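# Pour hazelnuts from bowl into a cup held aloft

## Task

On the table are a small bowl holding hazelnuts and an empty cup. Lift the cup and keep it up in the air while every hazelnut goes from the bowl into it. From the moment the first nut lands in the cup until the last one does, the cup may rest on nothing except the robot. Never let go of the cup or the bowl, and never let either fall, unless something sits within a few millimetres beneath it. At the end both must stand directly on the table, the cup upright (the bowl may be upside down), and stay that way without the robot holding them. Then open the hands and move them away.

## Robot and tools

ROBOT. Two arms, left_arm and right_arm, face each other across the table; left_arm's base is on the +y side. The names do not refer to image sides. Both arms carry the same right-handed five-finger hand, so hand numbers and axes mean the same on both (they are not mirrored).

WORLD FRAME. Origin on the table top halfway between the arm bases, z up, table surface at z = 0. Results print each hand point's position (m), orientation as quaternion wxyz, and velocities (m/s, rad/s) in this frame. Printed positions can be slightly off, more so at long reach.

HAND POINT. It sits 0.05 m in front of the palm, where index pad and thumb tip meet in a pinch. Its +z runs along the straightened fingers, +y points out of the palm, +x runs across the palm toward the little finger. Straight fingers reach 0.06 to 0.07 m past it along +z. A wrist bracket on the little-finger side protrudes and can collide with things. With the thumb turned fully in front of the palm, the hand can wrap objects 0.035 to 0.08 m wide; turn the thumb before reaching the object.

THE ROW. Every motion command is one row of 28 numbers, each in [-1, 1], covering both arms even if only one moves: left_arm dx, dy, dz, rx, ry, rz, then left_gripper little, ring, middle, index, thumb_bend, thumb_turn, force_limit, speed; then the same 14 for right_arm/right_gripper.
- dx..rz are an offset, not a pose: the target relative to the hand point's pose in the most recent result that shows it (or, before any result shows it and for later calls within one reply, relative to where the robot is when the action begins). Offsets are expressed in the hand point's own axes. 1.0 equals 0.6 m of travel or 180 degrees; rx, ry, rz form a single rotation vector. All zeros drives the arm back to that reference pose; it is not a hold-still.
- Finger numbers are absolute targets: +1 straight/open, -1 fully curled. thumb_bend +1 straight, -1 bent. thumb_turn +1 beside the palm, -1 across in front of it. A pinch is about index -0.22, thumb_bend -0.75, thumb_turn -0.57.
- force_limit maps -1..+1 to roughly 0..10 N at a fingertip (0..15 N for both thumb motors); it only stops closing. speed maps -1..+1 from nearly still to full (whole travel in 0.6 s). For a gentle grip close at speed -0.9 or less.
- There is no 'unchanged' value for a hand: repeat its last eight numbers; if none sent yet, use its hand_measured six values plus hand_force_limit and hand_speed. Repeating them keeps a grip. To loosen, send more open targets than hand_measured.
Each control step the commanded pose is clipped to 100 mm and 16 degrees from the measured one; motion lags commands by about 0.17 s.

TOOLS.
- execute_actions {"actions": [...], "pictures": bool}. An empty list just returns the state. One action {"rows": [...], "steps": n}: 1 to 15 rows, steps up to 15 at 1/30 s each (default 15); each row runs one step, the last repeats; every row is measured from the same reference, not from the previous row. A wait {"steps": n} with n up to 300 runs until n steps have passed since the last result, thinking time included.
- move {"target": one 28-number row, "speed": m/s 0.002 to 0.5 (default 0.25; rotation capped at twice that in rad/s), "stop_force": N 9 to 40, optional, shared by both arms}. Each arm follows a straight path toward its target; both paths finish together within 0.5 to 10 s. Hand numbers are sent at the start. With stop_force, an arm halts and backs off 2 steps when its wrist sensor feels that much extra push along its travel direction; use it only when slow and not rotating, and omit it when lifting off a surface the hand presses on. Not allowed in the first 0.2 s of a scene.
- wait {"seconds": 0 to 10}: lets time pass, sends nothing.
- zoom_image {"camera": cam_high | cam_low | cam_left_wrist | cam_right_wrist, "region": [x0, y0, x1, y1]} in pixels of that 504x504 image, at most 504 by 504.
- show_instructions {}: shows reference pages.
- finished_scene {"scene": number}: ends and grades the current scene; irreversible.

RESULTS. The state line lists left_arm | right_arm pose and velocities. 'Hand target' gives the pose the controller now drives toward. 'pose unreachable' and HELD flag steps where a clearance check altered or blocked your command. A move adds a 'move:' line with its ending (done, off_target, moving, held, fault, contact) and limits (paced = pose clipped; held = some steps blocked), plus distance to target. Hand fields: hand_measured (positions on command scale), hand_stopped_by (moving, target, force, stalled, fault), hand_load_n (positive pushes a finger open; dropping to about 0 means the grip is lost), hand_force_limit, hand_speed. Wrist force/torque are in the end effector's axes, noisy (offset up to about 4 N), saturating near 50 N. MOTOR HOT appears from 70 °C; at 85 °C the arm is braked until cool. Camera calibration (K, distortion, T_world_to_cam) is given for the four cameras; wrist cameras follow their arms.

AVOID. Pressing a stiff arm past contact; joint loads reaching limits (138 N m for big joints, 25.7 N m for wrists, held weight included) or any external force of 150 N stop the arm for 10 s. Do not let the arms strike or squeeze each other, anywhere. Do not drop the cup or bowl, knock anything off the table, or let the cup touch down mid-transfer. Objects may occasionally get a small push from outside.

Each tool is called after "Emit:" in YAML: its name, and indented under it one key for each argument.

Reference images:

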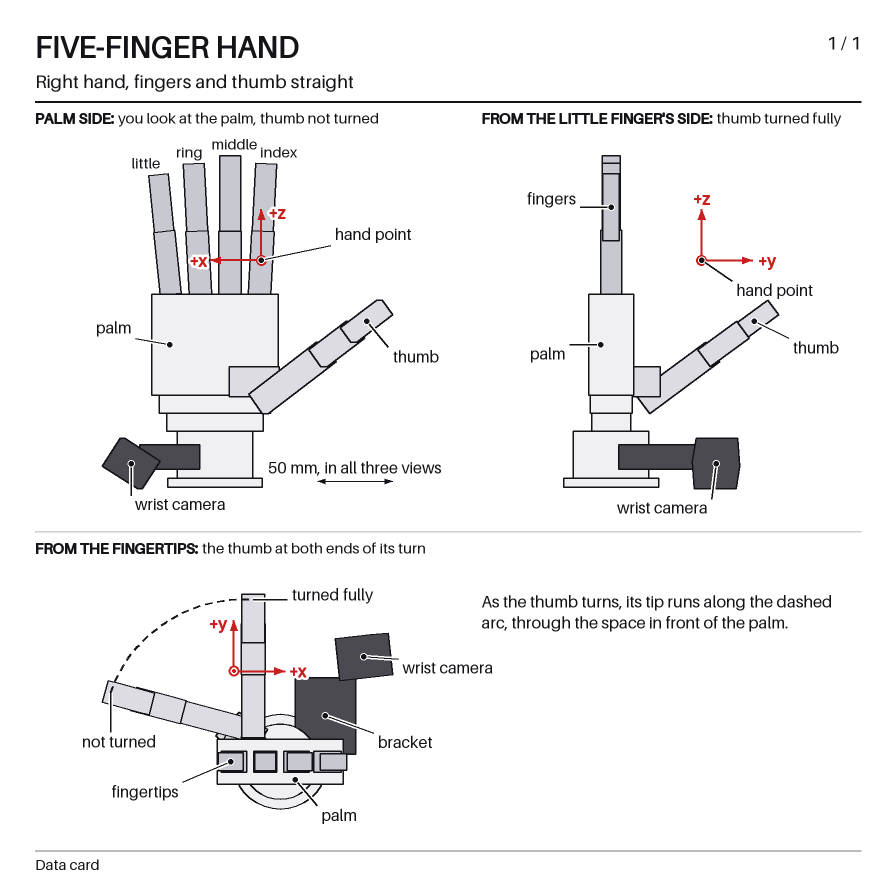

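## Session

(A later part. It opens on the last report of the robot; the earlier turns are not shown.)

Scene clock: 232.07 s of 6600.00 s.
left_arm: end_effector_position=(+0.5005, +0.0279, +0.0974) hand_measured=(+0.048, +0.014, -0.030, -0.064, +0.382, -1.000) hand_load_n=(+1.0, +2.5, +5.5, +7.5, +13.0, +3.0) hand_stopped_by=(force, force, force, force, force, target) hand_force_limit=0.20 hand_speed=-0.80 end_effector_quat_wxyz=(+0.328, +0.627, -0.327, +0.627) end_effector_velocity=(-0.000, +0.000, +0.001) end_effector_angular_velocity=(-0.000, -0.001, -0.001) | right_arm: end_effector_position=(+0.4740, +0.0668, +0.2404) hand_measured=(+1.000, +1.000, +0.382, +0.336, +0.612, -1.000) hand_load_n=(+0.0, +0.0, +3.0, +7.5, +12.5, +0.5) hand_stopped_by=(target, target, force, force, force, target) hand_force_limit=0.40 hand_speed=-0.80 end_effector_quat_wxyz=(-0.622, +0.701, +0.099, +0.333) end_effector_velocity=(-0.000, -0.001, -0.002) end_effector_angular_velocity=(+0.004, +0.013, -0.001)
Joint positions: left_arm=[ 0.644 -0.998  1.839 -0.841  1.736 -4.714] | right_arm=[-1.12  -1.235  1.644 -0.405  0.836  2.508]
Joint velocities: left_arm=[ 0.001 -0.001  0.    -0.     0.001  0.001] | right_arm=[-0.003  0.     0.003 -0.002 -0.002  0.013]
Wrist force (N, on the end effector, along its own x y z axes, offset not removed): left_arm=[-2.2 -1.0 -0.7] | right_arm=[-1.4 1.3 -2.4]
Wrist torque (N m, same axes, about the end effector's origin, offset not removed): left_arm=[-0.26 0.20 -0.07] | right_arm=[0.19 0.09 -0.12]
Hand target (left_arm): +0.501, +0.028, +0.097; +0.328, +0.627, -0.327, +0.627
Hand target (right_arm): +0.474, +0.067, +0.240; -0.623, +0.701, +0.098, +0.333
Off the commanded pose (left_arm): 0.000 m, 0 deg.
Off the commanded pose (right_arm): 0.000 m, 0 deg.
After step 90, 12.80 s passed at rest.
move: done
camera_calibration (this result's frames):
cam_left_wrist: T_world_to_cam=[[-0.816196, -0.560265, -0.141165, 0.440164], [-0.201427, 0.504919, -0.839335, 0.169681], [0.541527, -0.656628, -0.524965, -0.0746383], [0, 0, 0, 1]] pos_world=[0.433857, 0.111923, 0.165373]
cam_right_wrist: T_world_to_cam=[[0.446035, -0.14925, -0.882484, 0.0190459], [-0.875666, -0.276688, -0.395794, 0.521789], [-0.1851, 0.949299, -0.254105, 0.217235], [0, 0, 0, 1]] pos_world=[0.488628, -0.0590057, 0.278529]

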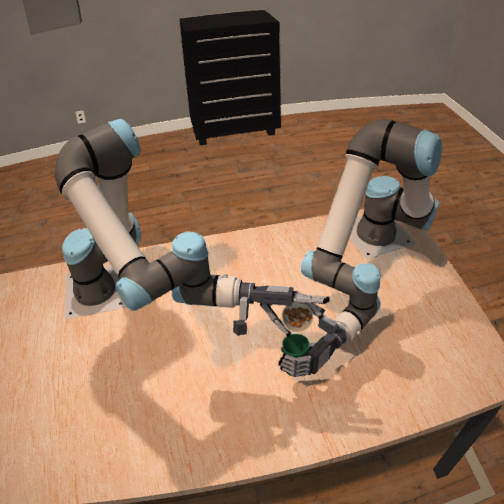

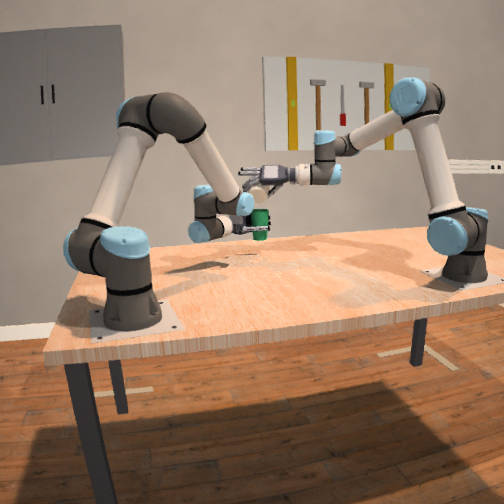

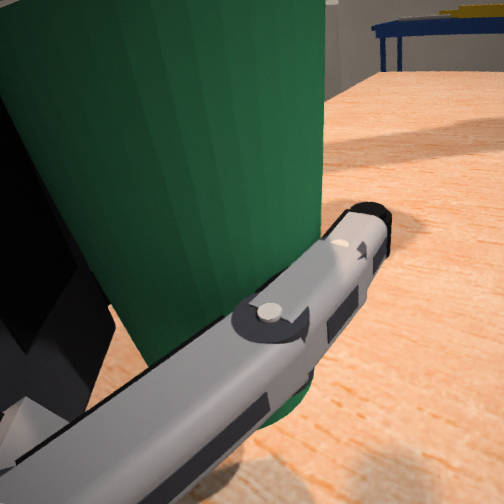

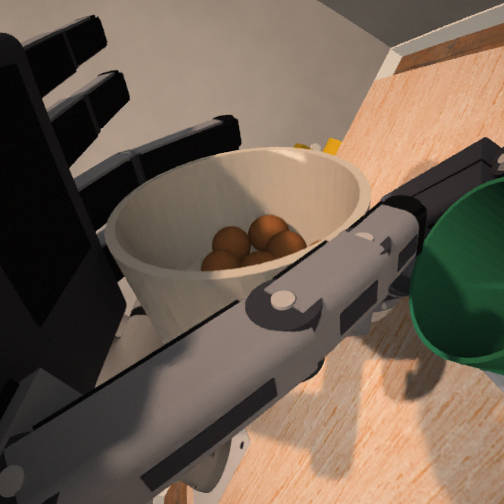

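Emit:
move:
  target: [0,0,0,0,0,0,-1,-1,-1,-1,-1,-1,0.2,-0.8, -0.0147,0.02,0,0,0,0.1,1,1,-0.3,-1,-1,-1,0.4,-0.8]
  speed: 0.03

Emit:
zoom_image:
  camera: "cam_high"
  region: [230, 260, 380, 390]

Emit:
zoom_image:
  camera: "cam_low"
  region: [200, 150, 320, 250]

Scene clock: 254.27 s of 6600.00 s.
left_arm: end_effector_position=(+0.5005, +0.0279, +0.0974) hand_measured=(+0.048, +0.014, -0.030, -0.064, +0.382, -1.000) hand_load_n=(+1.0, +2.5, +5.5, +7.5, +13.0, +3.0) hand_stopped_by=(force, force, force, force, force, target) hand_force_limit=0.20 hand_speed=-0.80 end_effector_quat_wxyz=(+0.328, +0.627, -0.327, +0.627) end_effector_velocity=(-0.000, -0.000, -0.000) end_effector_angular_velocity=(+0.000, +0.000, -0.002) | right_arm: end_effector_position=(+0.4739, +0.0669, +0.2256) hand_measured=(+1.000, +1.000, +0.382, +0.336, +0.612, -1.000) hand_load_n=(+0.0, +0.0, +3.0, +7.5, +12.5, +0.0) hand_stopped_by=(target, target, force, force, force, target) hand_force_limit=0.40 hand_speed=-0.80 end_effector_quat_wxyz=(-0.667, +0.708, -0.012, +0.232) end_effector_velocity=(+0.000, -0.000, -0.002) end_effector_angular_velocity=(+0.004, +0.014, +0.000)
Joint positions: left_arm=[ 0.644 -0.998  1.839 -0.841  1.736 -4.714] | right_arm=[-1.151 -1.198  1.634 -0.431  0.806  2.82 ]
Joint velocities: left_arm=[ 0.    -0.    -0.     0.     0.002 -0.   ] | right_arm=[-0.002  0.004 -0.    -0.002 -0.002  0.014]
Wrist force (N, on the end effector, along its own x y z axes, offset not removed): left_arm=[-2.1 -1.4 0.0] | right_arm=[0.0 1.0 0.1]
Wrist torque (N m, same axes, about the end effector's origin, offset not removed): left_arm=[-0.36 0.21 -0.11] | right_arm=[0.01 -0.16 0.02]
Hand target (left_arm): +0.501, +0.028, +0.097; +0.328, +0.627, -0.327, +0.627
Hand target (right_arm): +0.474, +0.067, +0.226; +0.667, -0.708, +0.012, -0.232
Off the commanded pose (left_arm): 0.000 m, 0 deg.
Off the commanded pose (right_arm): 0.000 m, 0 deg.
After step 90, 13.77 s passed at rest.
move: done
camera_calibration (this result's frames):
cam_left_wrist: T_world_to_cam=[[-0.816196, -0.560265, -0.141165, 0.440164], [-0.201427, 0.504919, -0.839335, 0.169681], [0.541527, -0.656628, -0.524965, -0.0746383], [0, 0, 0, 1]] pos_world=[0.433857, 0.111924, 0.165373]
cam_right_wrist: T_world_to_cam=[[0.169886, -0.0483162, -0.984279, 0.153102], [-0.957091, -0.246035, -0.153116, 0.497698], [-0.234769, 0.968056, -0.0880409, 0.198254], [0, 0, 0, 1]] pos_world=[0.496876, -0.0620727, 0.244355]

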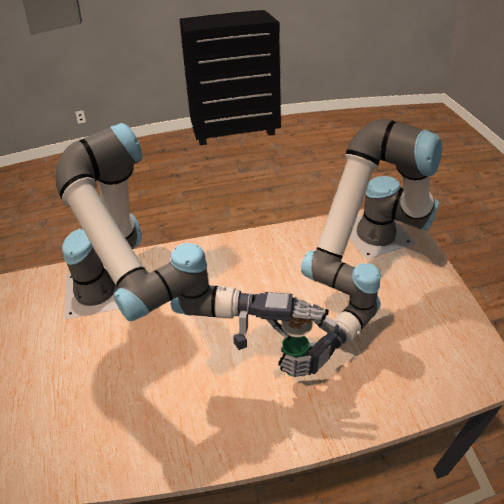

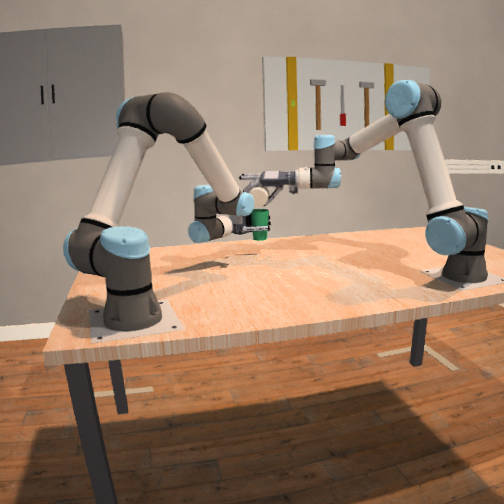

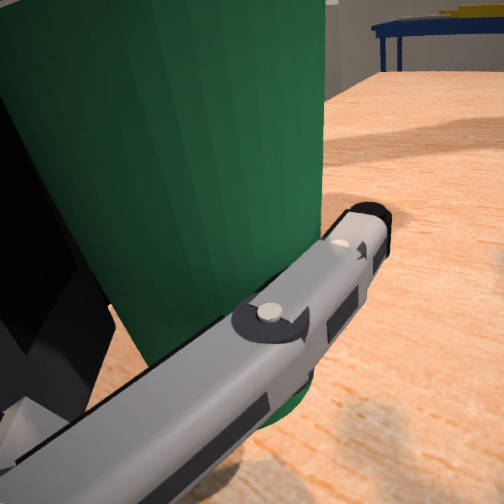

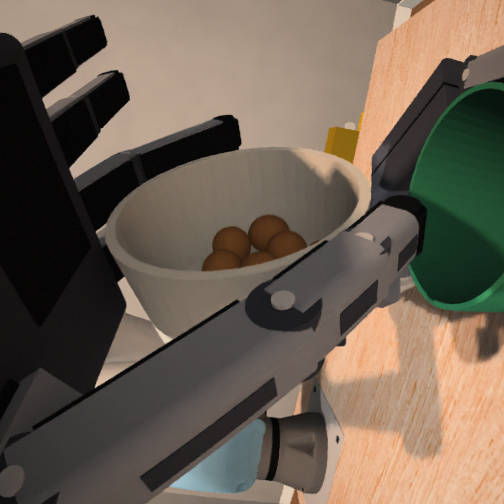

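Region (230, 260, 380, 390) of cam_high's 504x504 image, scaled by 3.360, with more detail than that image has; it fills the top 437 rows of this view, and the rest is white.

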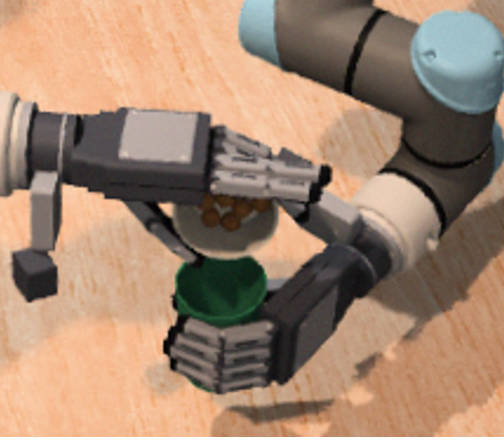

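Region (200, 150, 320, 250) of cam_low's 504x504 image, scaled by 4.200, with more detail than that image has.

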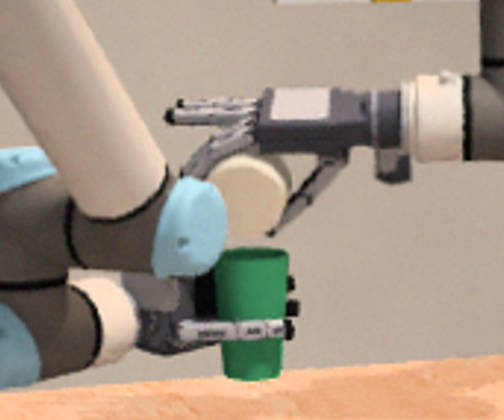

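Emit:
move:
  target: [0,0,0,0,0,0,-1,-1,-1,-1,-1,-1,0.2,-0.8, -0.006,0,0,0,0,0.1,1,1,-0.3,-1,-1,-1,0.4,-0.8]
  speed: 0.018

Emit:
zoom_image:
  camera: "cam_high"
  region: [180, 240, 430, 450]

Scene clock: 270.40 s of 6600.00 s.
left_arm: end_effector_position=(+0.5005, +0.0279, +0.0974) hand_measured=(+0.048, +0.014, -0.030, -0.064, +0.382, -1.000) hand_load_n=(+1.0, +2.5, +5.5, +7.5, +13.0, +3.0) hand_stopped_by=(force, force, force, force, force, target) hand_force_limit=0.20 hand_speed=-0.80 end_effector_quat_wxyz=(+0.328, +0.627, -0.327, +0.627) end_effector_velocity=(-0.000, -0.000, -0.001) end_effector_angular_velocity=(+0.001, -0.000, +0.000) | right_arm: end_effector_position=(+0.4707, +0.0681, +0.2245) hand_measured=(+1.000, +1.000, +0.382, +0.336, +0.612, -1.000) hand_load_n=(+0.0, +0.0, +3.0, +7.5, +12.5, +0.0) hand_stopped_by=(target, target, force, force, force, target) hand_force_limit=0.40 hand_speed=-0.80 end_effector_quat_wxyz=(+0.695, -0.698, +0.122, -0.125) end_effector_velocity=(-0.001, +0.000, +0.001) end_effector_angular_velocity=(+0.004, +0.007, +0.001)
Joint positions: left_arm=[ 0.644 -0.998  1.839 -0.841  1.736 -4.714] | right_arm=[-1.174 -1.172  1.617 -0.441  0.783  3.133]
Joint velocities: left_arm=[-0.001  0.001 -0.    -0.001 -0.001  0.001] | right_arm=[ 0.    -0.    -0.    -0.001 -0.     0.009]
Wrist force (N, on the end effector, along its own x y z axes, offset not removed): left_arm=[-2.9 -1.1 -0.8] | right_arm=[2.3 2.9 -0.4]
Wrist torque (N m, same axes, about the end effector's origin, offset not removed): left_arm=[-0.27 0.29 -0.14] | right_arm=[0.38 -0.33 0.18]
Hand target (left_arm): +0.501, +0.028, +0.097; +0.328, +0.627, -0.327, +0.627
Hand target (right_arm): +0.471, +0.068, +0.224; +0.695, -0.698, +0.122, -0.125
Off the commanded pose (left_arm): 0.000 m, 0 deg.
Off the commanded pose (right_arm): 0.000 m, 0 deg.
After step 90, 4.23 s passed at rest.
move: done
camera_calibration (this result's frames):
cam_left_wrist: T_world_to_cam=[[-0.816196, -0.560264, -0.141165, 0.440164], [-0.201425, 0.504918, -0.839336, 0.169681], [0.541527, -0.656629, -0.524964, -0.0746374], [0, 0, 0, 1]] pos_world=[0.433856, 0.111924, 0.165374]
cam_right_wrist: T_world_to_cam=[[-0.122796, 0.0590096, -0.990676, 0.28451], [-0.964442, -0.242498, 0.1051, 0.440027], [-0.234035, 0.968356, 0.0866891, 0.15664], [0, 0, 0, 1]] pos_world=[0.495976, -0.0617662, 0.222031]

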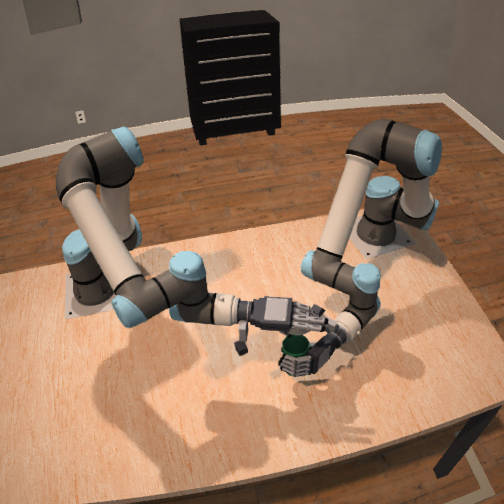

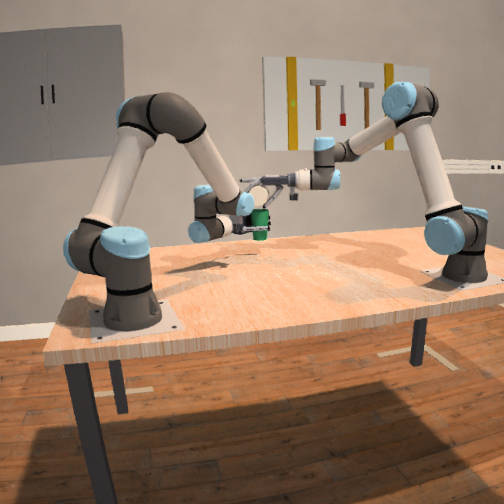

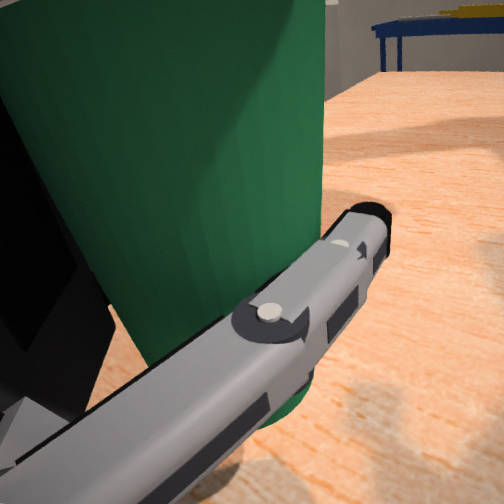

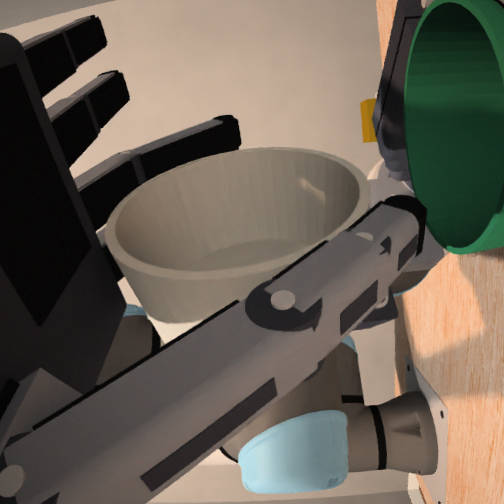

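Region (180, 240, 430, 450) of cam_high's 504x504 image, scaled by 2.016, with more detail than that image has; it fills the top 423 rows of this view, and the rest is white.

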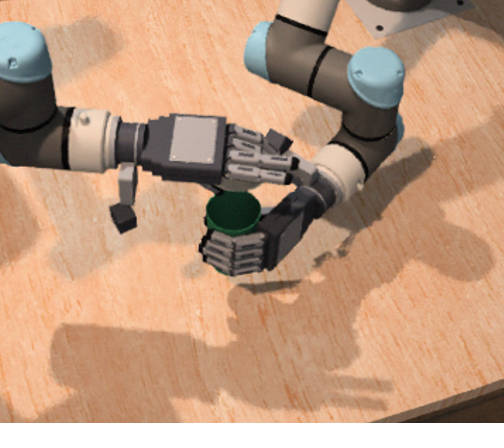

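Tilt a bit more while shifting forward, then retreat.

Emit:
move:
  target: [0,0,0,0,0,0,-1,-1,-1,-1,-1,-1,0.2,-0.8, 0.02,-0.008,0,0,0,0.1,1,1,-0.3,-1,-1,-1,0.4,-0.8]
  speed: 0.04

Emit:
move:
  target: [0,0,0,0,0,0,-1,-1,-1,-1,-1,-1,0.2,-0.8, -0.03,-0.1,-0.25,0,0,0,1,1,-0.3,-1,-1,-1,0.4,-0.8]
  speed: 0.1

Emit:
move:
  target: [0,0,0,0,0,0,-1,-1,-1,-1,-1,-1,0.2,-0.8, 0,0,0,0,0,-0.6,1,1,-0.3,-1,-1,-1,0.4,-0.8]
  speed: 0.25

Emit:
zoom_image:
  camera: "cam_high"
  region: [150, 240, 430, 450]

Scene clock: 288.07 s of 6600.00 s.
left_arm: end_effector_position=(+0.5005, +0.0279, +0.0974) hand_measured=(+0.048, +0.014, -0.030, -0.064, +0.382, -1.000) hand_load_n=(+1.0, +2.5, +5.5, +7.5, +13.0, +3.0) hand_stopped_by=(force, force, force, force, force, target) hand_force_limit=0.20 hand_speed=-0.80 end_effector_quat_wxyz=(+0.328, +0.627, -0.327, +0.627) end_effector_velocity=(+0.000, +0.000, +0.000) end_effector_angular_velocity=(-0.001, +0.001, +0.002) | right_arm: end_effector_position=(+0.4819, +0.0641, +0.2293) hand_measured=(+1.000, +1.000, +0.382, +0.336, +0.612, -1.000) hand_load_n=(+0.0, +0.0, +3.0, +7.5, +12.5, -0.5) hand_stopped_by=(target, target, force, force, force, target) hand_force_limit=0.40 hand_speed=-0.80 end_effector_quat_wxyz=(+0.706, -0.670, +0.229, -0.016) end_effector_velocity=(+0.001, -0.000, -0.000) end_effector_angular_velocity=(+0.005, +0.014, -0.001)
Joint positions: left_arm=[ 0.644 -0.998  1.839 -0.841  1.736 -4.714] | right_arm=[-1.212 -1.131  1.577 -0.441  0.745  3.445]
Joint velocities: left_arm=[ 0.    -0.    -0.     0.    -0.001 -0.001] | right_arm=[-0.002  0.003 -0.002 -0.001 -0.001  0.015]
Wrist force (N, on the end effector, along its own x y z axes, offset not removed): left_arm=[-1.9 -1.0 -0.2] | right_arm=[0.9 1.5 -2.0]
Wrist torque (N m, same axes, about the end effector's origin, offset not removed): left_arm=[-0.31 0.14 -0.08] | right_arm=[0.20 0.00 0.11]
Hand target (left_arm): +0.501, +0.028, +0.097; +0.328, +0.627, -0.327, +0.627
Hand target (right_arm): +0.482, +0.064, +0.229; +0.706, -0.670, +0.229, -0.015
Off the commanded pose (left_arm): 0.000 m, 0 deg.
Off the commanded pose (right_arm): 0.000 m, 0 deg.
After step 90, 10.50 s passed at rest.
move: done
camera_calibration (this result's frames):
cam_left_wrist: T_world_to_cam=[[-0.816196, -0.560264, -0.141165, 0.440164], [-0.201425, 0.504918, -0.839337, 0.169681], [0.541527, -0.656629, -0.524963, -0.0746374], [0, 0, 0, 1]] pos_world=[0.433856, 0.111924, 0.165374]
cam_right_wrist: T_world_to_cam=[[-0.402429, 0.161855, -0.90103, 0.398551], [-0.896982, -0.266422, 0.352763, 0.361564], [-0.182958, 0.950169, 0.252397, 0.101273], [0, 0, 0, 1]] pos_world=[0.503233, -0.0644048, 0.205999]

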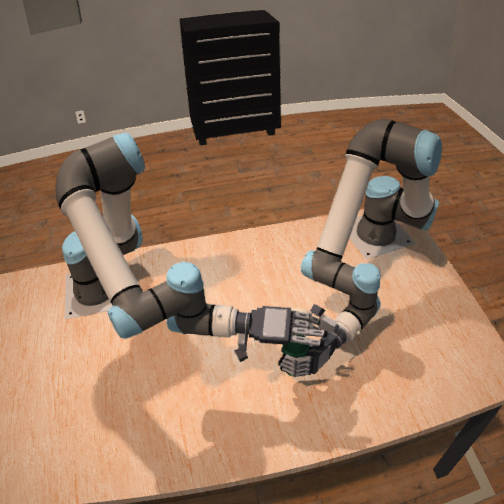

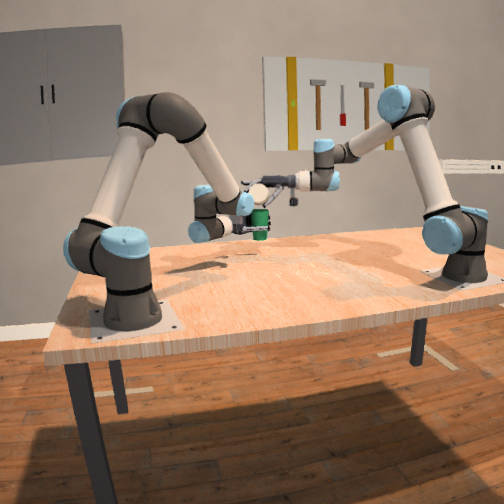

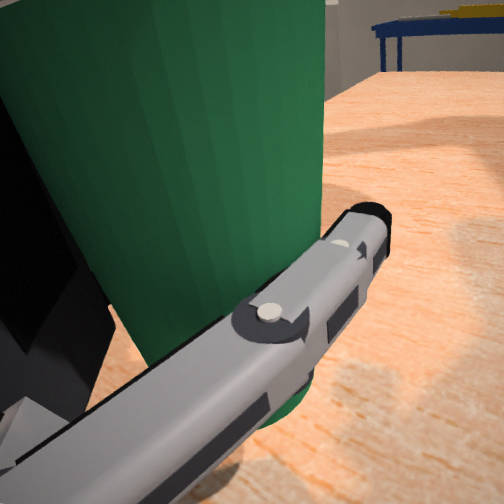

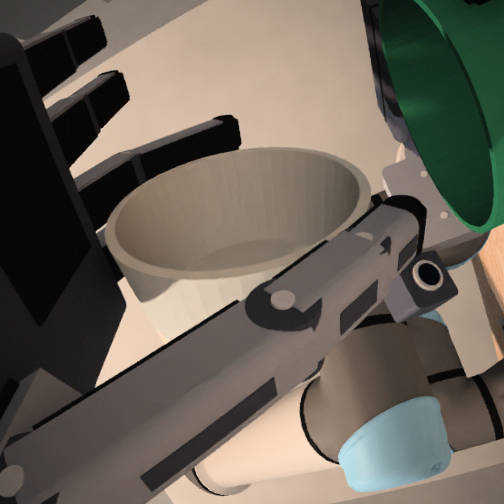

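Scene clock: 290.23 s of 6600.00 s.
left_arm: end_effector_position=(+0.5005, +0.0279, +0.0974) hand_measured=(+0.048, +0.014, -0.030, -0.064, +0.382, -1.000) hand_load_n=(+1.0, +2.5, +5.5, +7.5, +13.0, +3.0) hand_stopped_by=(force, force, force, force, force, target) hand_force_limit=0.20 hand_speed=-0.80 end_effector_quat_wxyz=(+0.328, +0.627, -0.327, +0.627) end_effector_velocity=(+0.000, +0.000, -0.001) end_effector_angular_velocity=(+0.002, -0.000, +0.001) | right_arm: end_effector_position=(+0.4314, -0.0766, +0.2921) hand_measured=(+1.000, +1.000, +0.382, +0.336, +0.612, -1.000) hand_load_n=(+0.0, +0.0, +3.0, +7.5, +12.5, -0.5) hand_stopped_by=(target, target, force, force, force, target) hand_force_limit=0.40 hand_speed=-0.80 end_effector_quat_wxyz=(+0.706, -0.670, +0.229, -0.016) end_effector_velocity=(-0.000, -0.002, +0.000) end_effector_angular_velocity=(+0.000, +0.002, -0.002)
Joint positions: left_arm=[ 0.644 -0.998  1.839 -0.841  1.736 -4.714] | right_arm=[-1.472 -1.455  1.831 -0.37   0.485  3.443]
Joint velocities: left_arm=[ 0.     0.002  0.    -0.    -0.001  0.001] | right_arm=[-0.005 -0.003  0.003  0.002 -0.003  0.001]
Wrist force (N, on the end effector, along its own x y z axes, offset not removed): left_arm=[-2.4 -0.5 0.1] | right_arm=[2.9 3.6 0.1]
Wrist torque (N m, same axes, about the end effector's origin, offset not removed): left_arm=[-0.25 0.18 -0.09] | right_arm=[0.40 -0.44 0.28]
Hand target (left_arm): +0.501, +0.028, +0.097; +0.328, +0.627, -0.327, +0.627
Hand target (right_arm): +0.431, -0.077, +0.292; +0.706, -0.670, +0.229, -0.016
Off the commanded pose (left_arm): 0.000 m, 0 deg.
Off the commanded pose (right_arm): 0.000 m, 0 deg.
move: done
camera_calibration (this result's frames):
cam_left_wrist: T_world_to_cam=[[-0.816197, -0.560264, -0.141165, 0.440164], [-0.201425, 0.504918, -0.839337, 0.169681], [0.541527, -0.656629, -0.524963, -0.0746373], [0, 0, 0, 1]] pos_world=[0.433856, 0.111924, 0.165374]
cam_right_wrist: T_world_to_cam=[[-0.402539, 0.162214, -0.900916, 0.457607], [-0.896941, -0.266555, 0.352768, 0.256606], [-0.18292, 0.950071, 0.252795, 0.209749], [0, 0, 0, 1]] pos_world=[0.452732, -0.205107, 0.268719]

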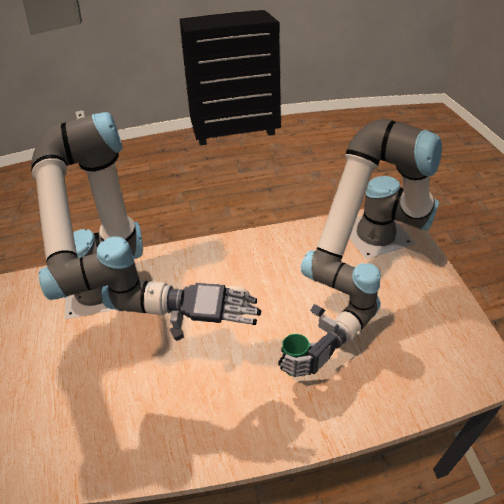

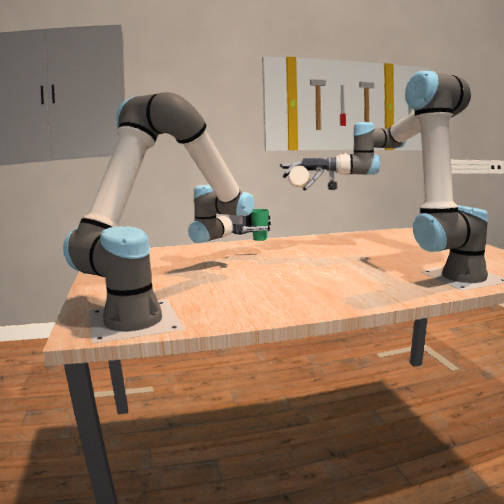

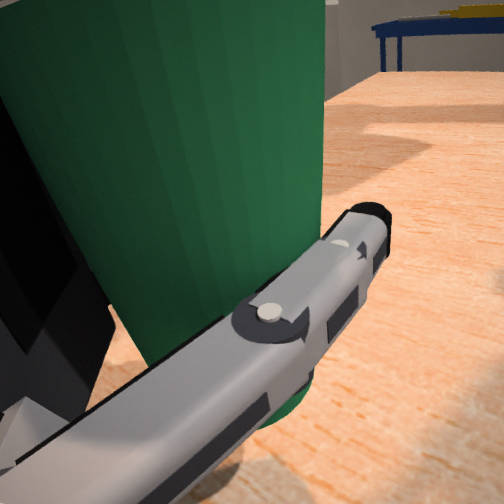

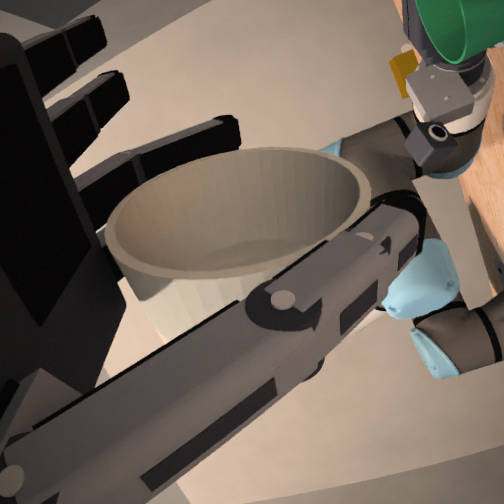

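Scene clock: 294.57 s of 6600.00 s.
left_arm: end_effector_position=(+0.5005, +0.0279, +0.0974) hand_measured=(+0.048, +0.014, -0.030, -0.064, +0.382, -1.000) hand_load_n=(+1.0, +2.5, +5.5, +7.5, +13.0, +3.0) hand_stopped_by=(force, force, force, force, force, target) hand_force_limit=0.20 hand_speed=-0.80 end_effector_quat_wxyz=(+0.328, +0.627, -0.327, +0.627) end_effector_velocity=(-0.001, -0.001, +0.000) end_effector_angular_velocity=(+0.000, -0.002, -0.003) | right_arm: end_effector_position=(+0.4314, -0.0769, +0.2920) hand_measured=(+1.000, +1.000, +0.382, +0.336, +0.612, -1.000) hand_load_n=(+0.0, +0.0, +3.0, +7.5, +12.5, +1.0) hand_stopped_by=(target, target, force, force, force, target) hand_force_limit=0.40 hand_speed=-0.80 end_effector_quat_wxyz=(-0.403, +0.579, +0.407, +0.580) end_effector_velocity=(-0.000, -0.000, -0.000) end_effector_angular_velocity=(-0.007, -0.012, -0.001)
Joint positions: left_arm=[ 0.644 -0.998  1.839 -0.841  1.736 -4.714] | right_arm=[-1.32  -1.603  2.036 -0.428  0.636  1.562]
Joint velocities: left_arm=[-0.001 -0.    -0.    -0.     0.002  0.002] | right_arm=[ 0.001  0.001  0.001  0.003  0.002 -0.017]
Wrist force (N, on the end effector, along its own x y z axes, offset not removed): left_arm=[-2.2 -1.3 0.4] | right_arm=[-0.2 -0.1 -0.3]
Wrist torque (N m, same axes, about the end effector's origin, offset not removed): left_arm=[-0.39 0.13 -0.09] | right_arm=[0.00 -0.21 0.08]
Hand target (left_arm): +0.501, +0.028, +0.097; +0.328, +0.627, -0.327, +0.627
Hand target (right_arm): +0.431, -0.077, +0.292; -0.402, +0.579, +0.408, +0.580
Off the commanded pose (left_arm): 0.000 m, 0 deg.
Off the commanded pose (right_arm): 0.000 m, 0 deg.
move: done
camera_calibration (this result's frames):
cam_left_wrist: T_world_to_cam=[[-0.816196, -0.560264, -0.141165, 0.440164], [-0.201425, 0.504918, -0.839336, 0.169681], [0.541527, -0.656629, -0.524964, -0.0746374], [0, 0, 0, 1]] pos_world=[0.433857, 0.111924, 0.165374]
cam_right_wrist: T_world_to_cam=[[0.935497, -0.326252, -0.135668, -0.380685], [-0.290659, -0.492244, -0.820496, 0.320293], [0.200906, 0.807004, -0.555321, 0.269397], [0, 0, 0, 1]] pos_world=[0.395102, -0.183941, 0.360754]

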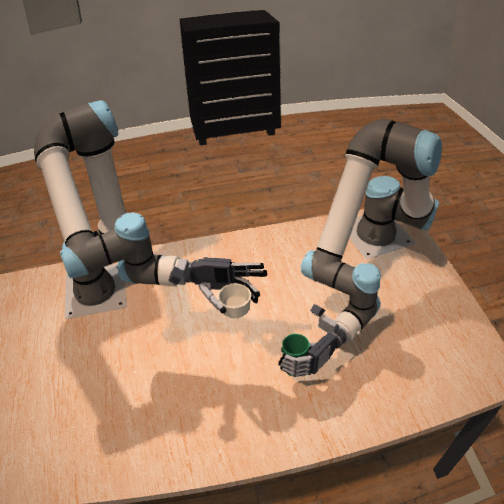

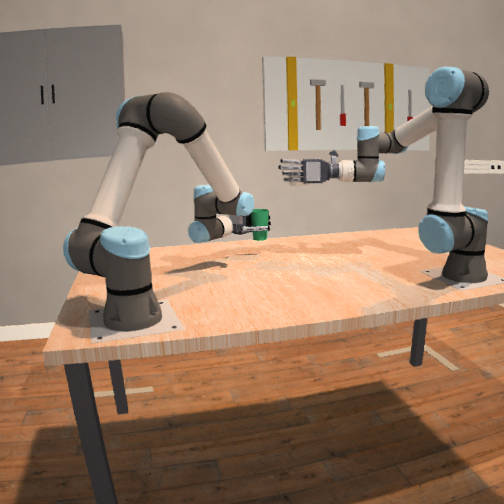

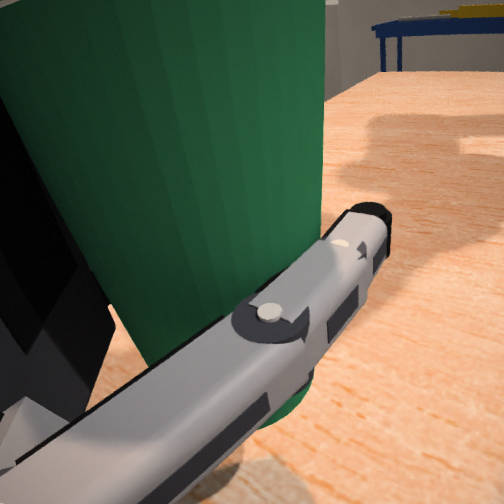

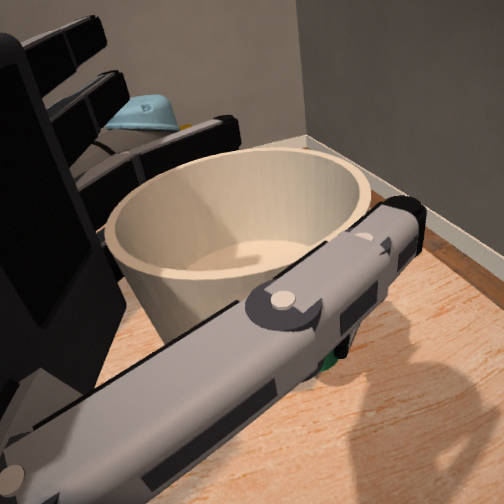

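Region (150, 240, 430, 450) of cam_high's 504x504 image, scaled by 1.800, with more detail than that image has; it fills the top 378 rows of this view, and the rest is white.

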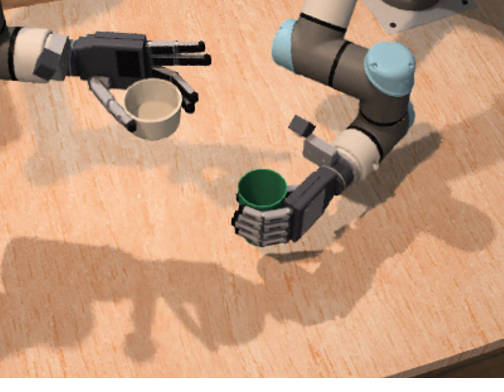

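Emit:
move:
  target: [-0.083,-0.2247,-0.0945,0.083,0,0,-1,-1,-1,-1,-1,-1,0.2,-0.8, -0.429,0.189,0.1375,-0.139,0,0.002,1,1,-0.3,-1,-1,-1,0.4,-0.8]
  speed: 0.12

Scene clock: 305.33 s of 6600.00 s.
left_arm: end_effector_position=(+0.5785, +0.1516, +0.0476) hand_measured=(+0.048, +0.014, -0.030, -0.064, +0.382, -1.000) hand_load_n=(+1.0, +2.5, +5.5, +7.5, +13.0, +3.0) hand_stopped_by=(force, force, force, force, force, target) hand_force_limit=0.20 hand_speed=-0.80 end_effector_quat_wxyz=(+0.243, +0.664, -0.242, +0.664) end_effector_velocity=(+0.000, +0.000, -0.001) end_effector_angular_velocity=(+0.000, +0.001, +0.001) | right_arm: end_effector_position=(+0.5673, -0.0394, +0.0356) hand_measured=(+1.000, +1.000, +0.382, +0.336, +0.612, -1.000) hand_load_n=(+0.0, +0.0, +3.0, +7.5, +12.5, +1.0) hand_stopped_by=(target, target, force, force, force, target) hand_force_limit=0.40 hand_speed=-0.80 end_effector_quat_wxyz=(-0.269, +0.654, +0.270, +0.653) end_effector_velocity=(+0.002, -0.000, -0.003) end_effector_angular_velocity=(-0.001, +0.002, -0.004)
Joint positions: left_arm=[ 0.815 -0.935  1.919 -0.985  1.646 -4.713] | right_arm=[-1.107 -0.91   1.917 -1.005  1.285  1.57 ]
Joint velocities: left_arm=[ 0.     0.002  0.    -0.001 -0.001 -0.001] | right_arm=[ 0.001  0.009 -0.005 -0.002  0.005  0.   ]
Wrist force (N, on the end effector, along its own x y z axes, offset not removed): left_arm=[-2.8 0.0 -0.4] | right_arm=[-1.2 1.2 -0.1]
Wrist torque (N m, same axes, about the end effector's origin, offset not removed): left_arm=[-0.11 0.32 -0.11] | right_arm=[0.23 -0.13 0.11]
Hand target (left_arm): +0.579, +0.152, +0.048; +0.243, +0.664, -0.242, +0.664
Hand target (right_arm): +0.567, -0.039, +0.035; -0.269, +0.654, +0.270, +0.653
Off the commanded pose (left_arm): 0.000 m, 0 deg.
Off the commanded pose (right_arm): 0.001 m, 0 deg.
After step 90, 4.77 s passed at rest.
move: done
camera_calibration (this result's frames):
cam_left_wrist: T_world_to_cam=[[-0.644315, -0.751593, -0.141302, 0.495688], [-0.324592, 0.43606, -0.83934, 0.162915], [0.692458, -0.494934, -0.524921, -0.173639], [0, 0, 0, 1]] pos_world=[0.492497, 0.215575, 0.115636]
cam_right_wrist: T_world_to_cam=[[0.709587, -0.690435, -0.140666, -0.416388], [-0.474041, -0.320074, -0.820267, 0.278596], [0.521317, 0.648732, -0.554415, -0.118551], [0, 0, 0, 1]] pos_world=[0.489333, -0.12141, 0.104225]

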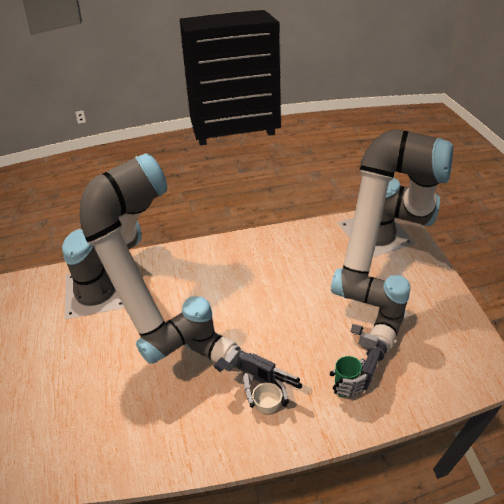

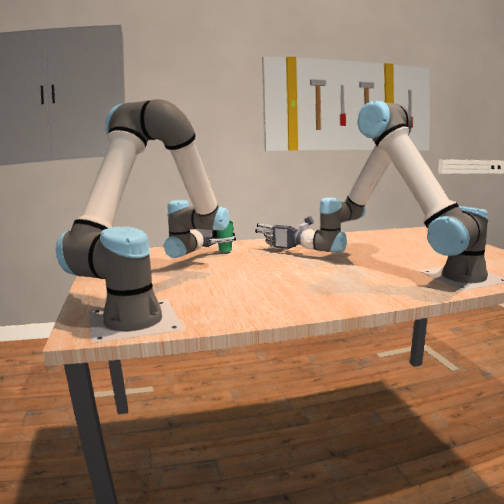

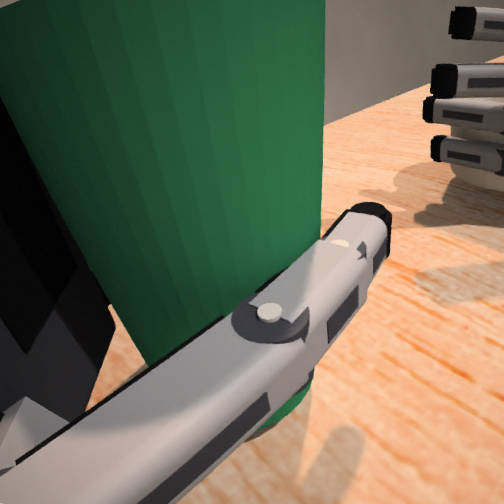

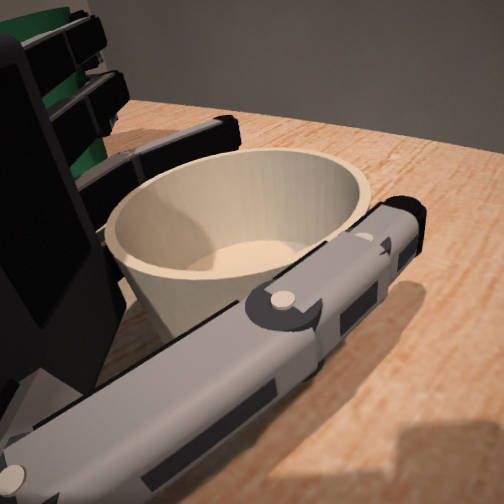

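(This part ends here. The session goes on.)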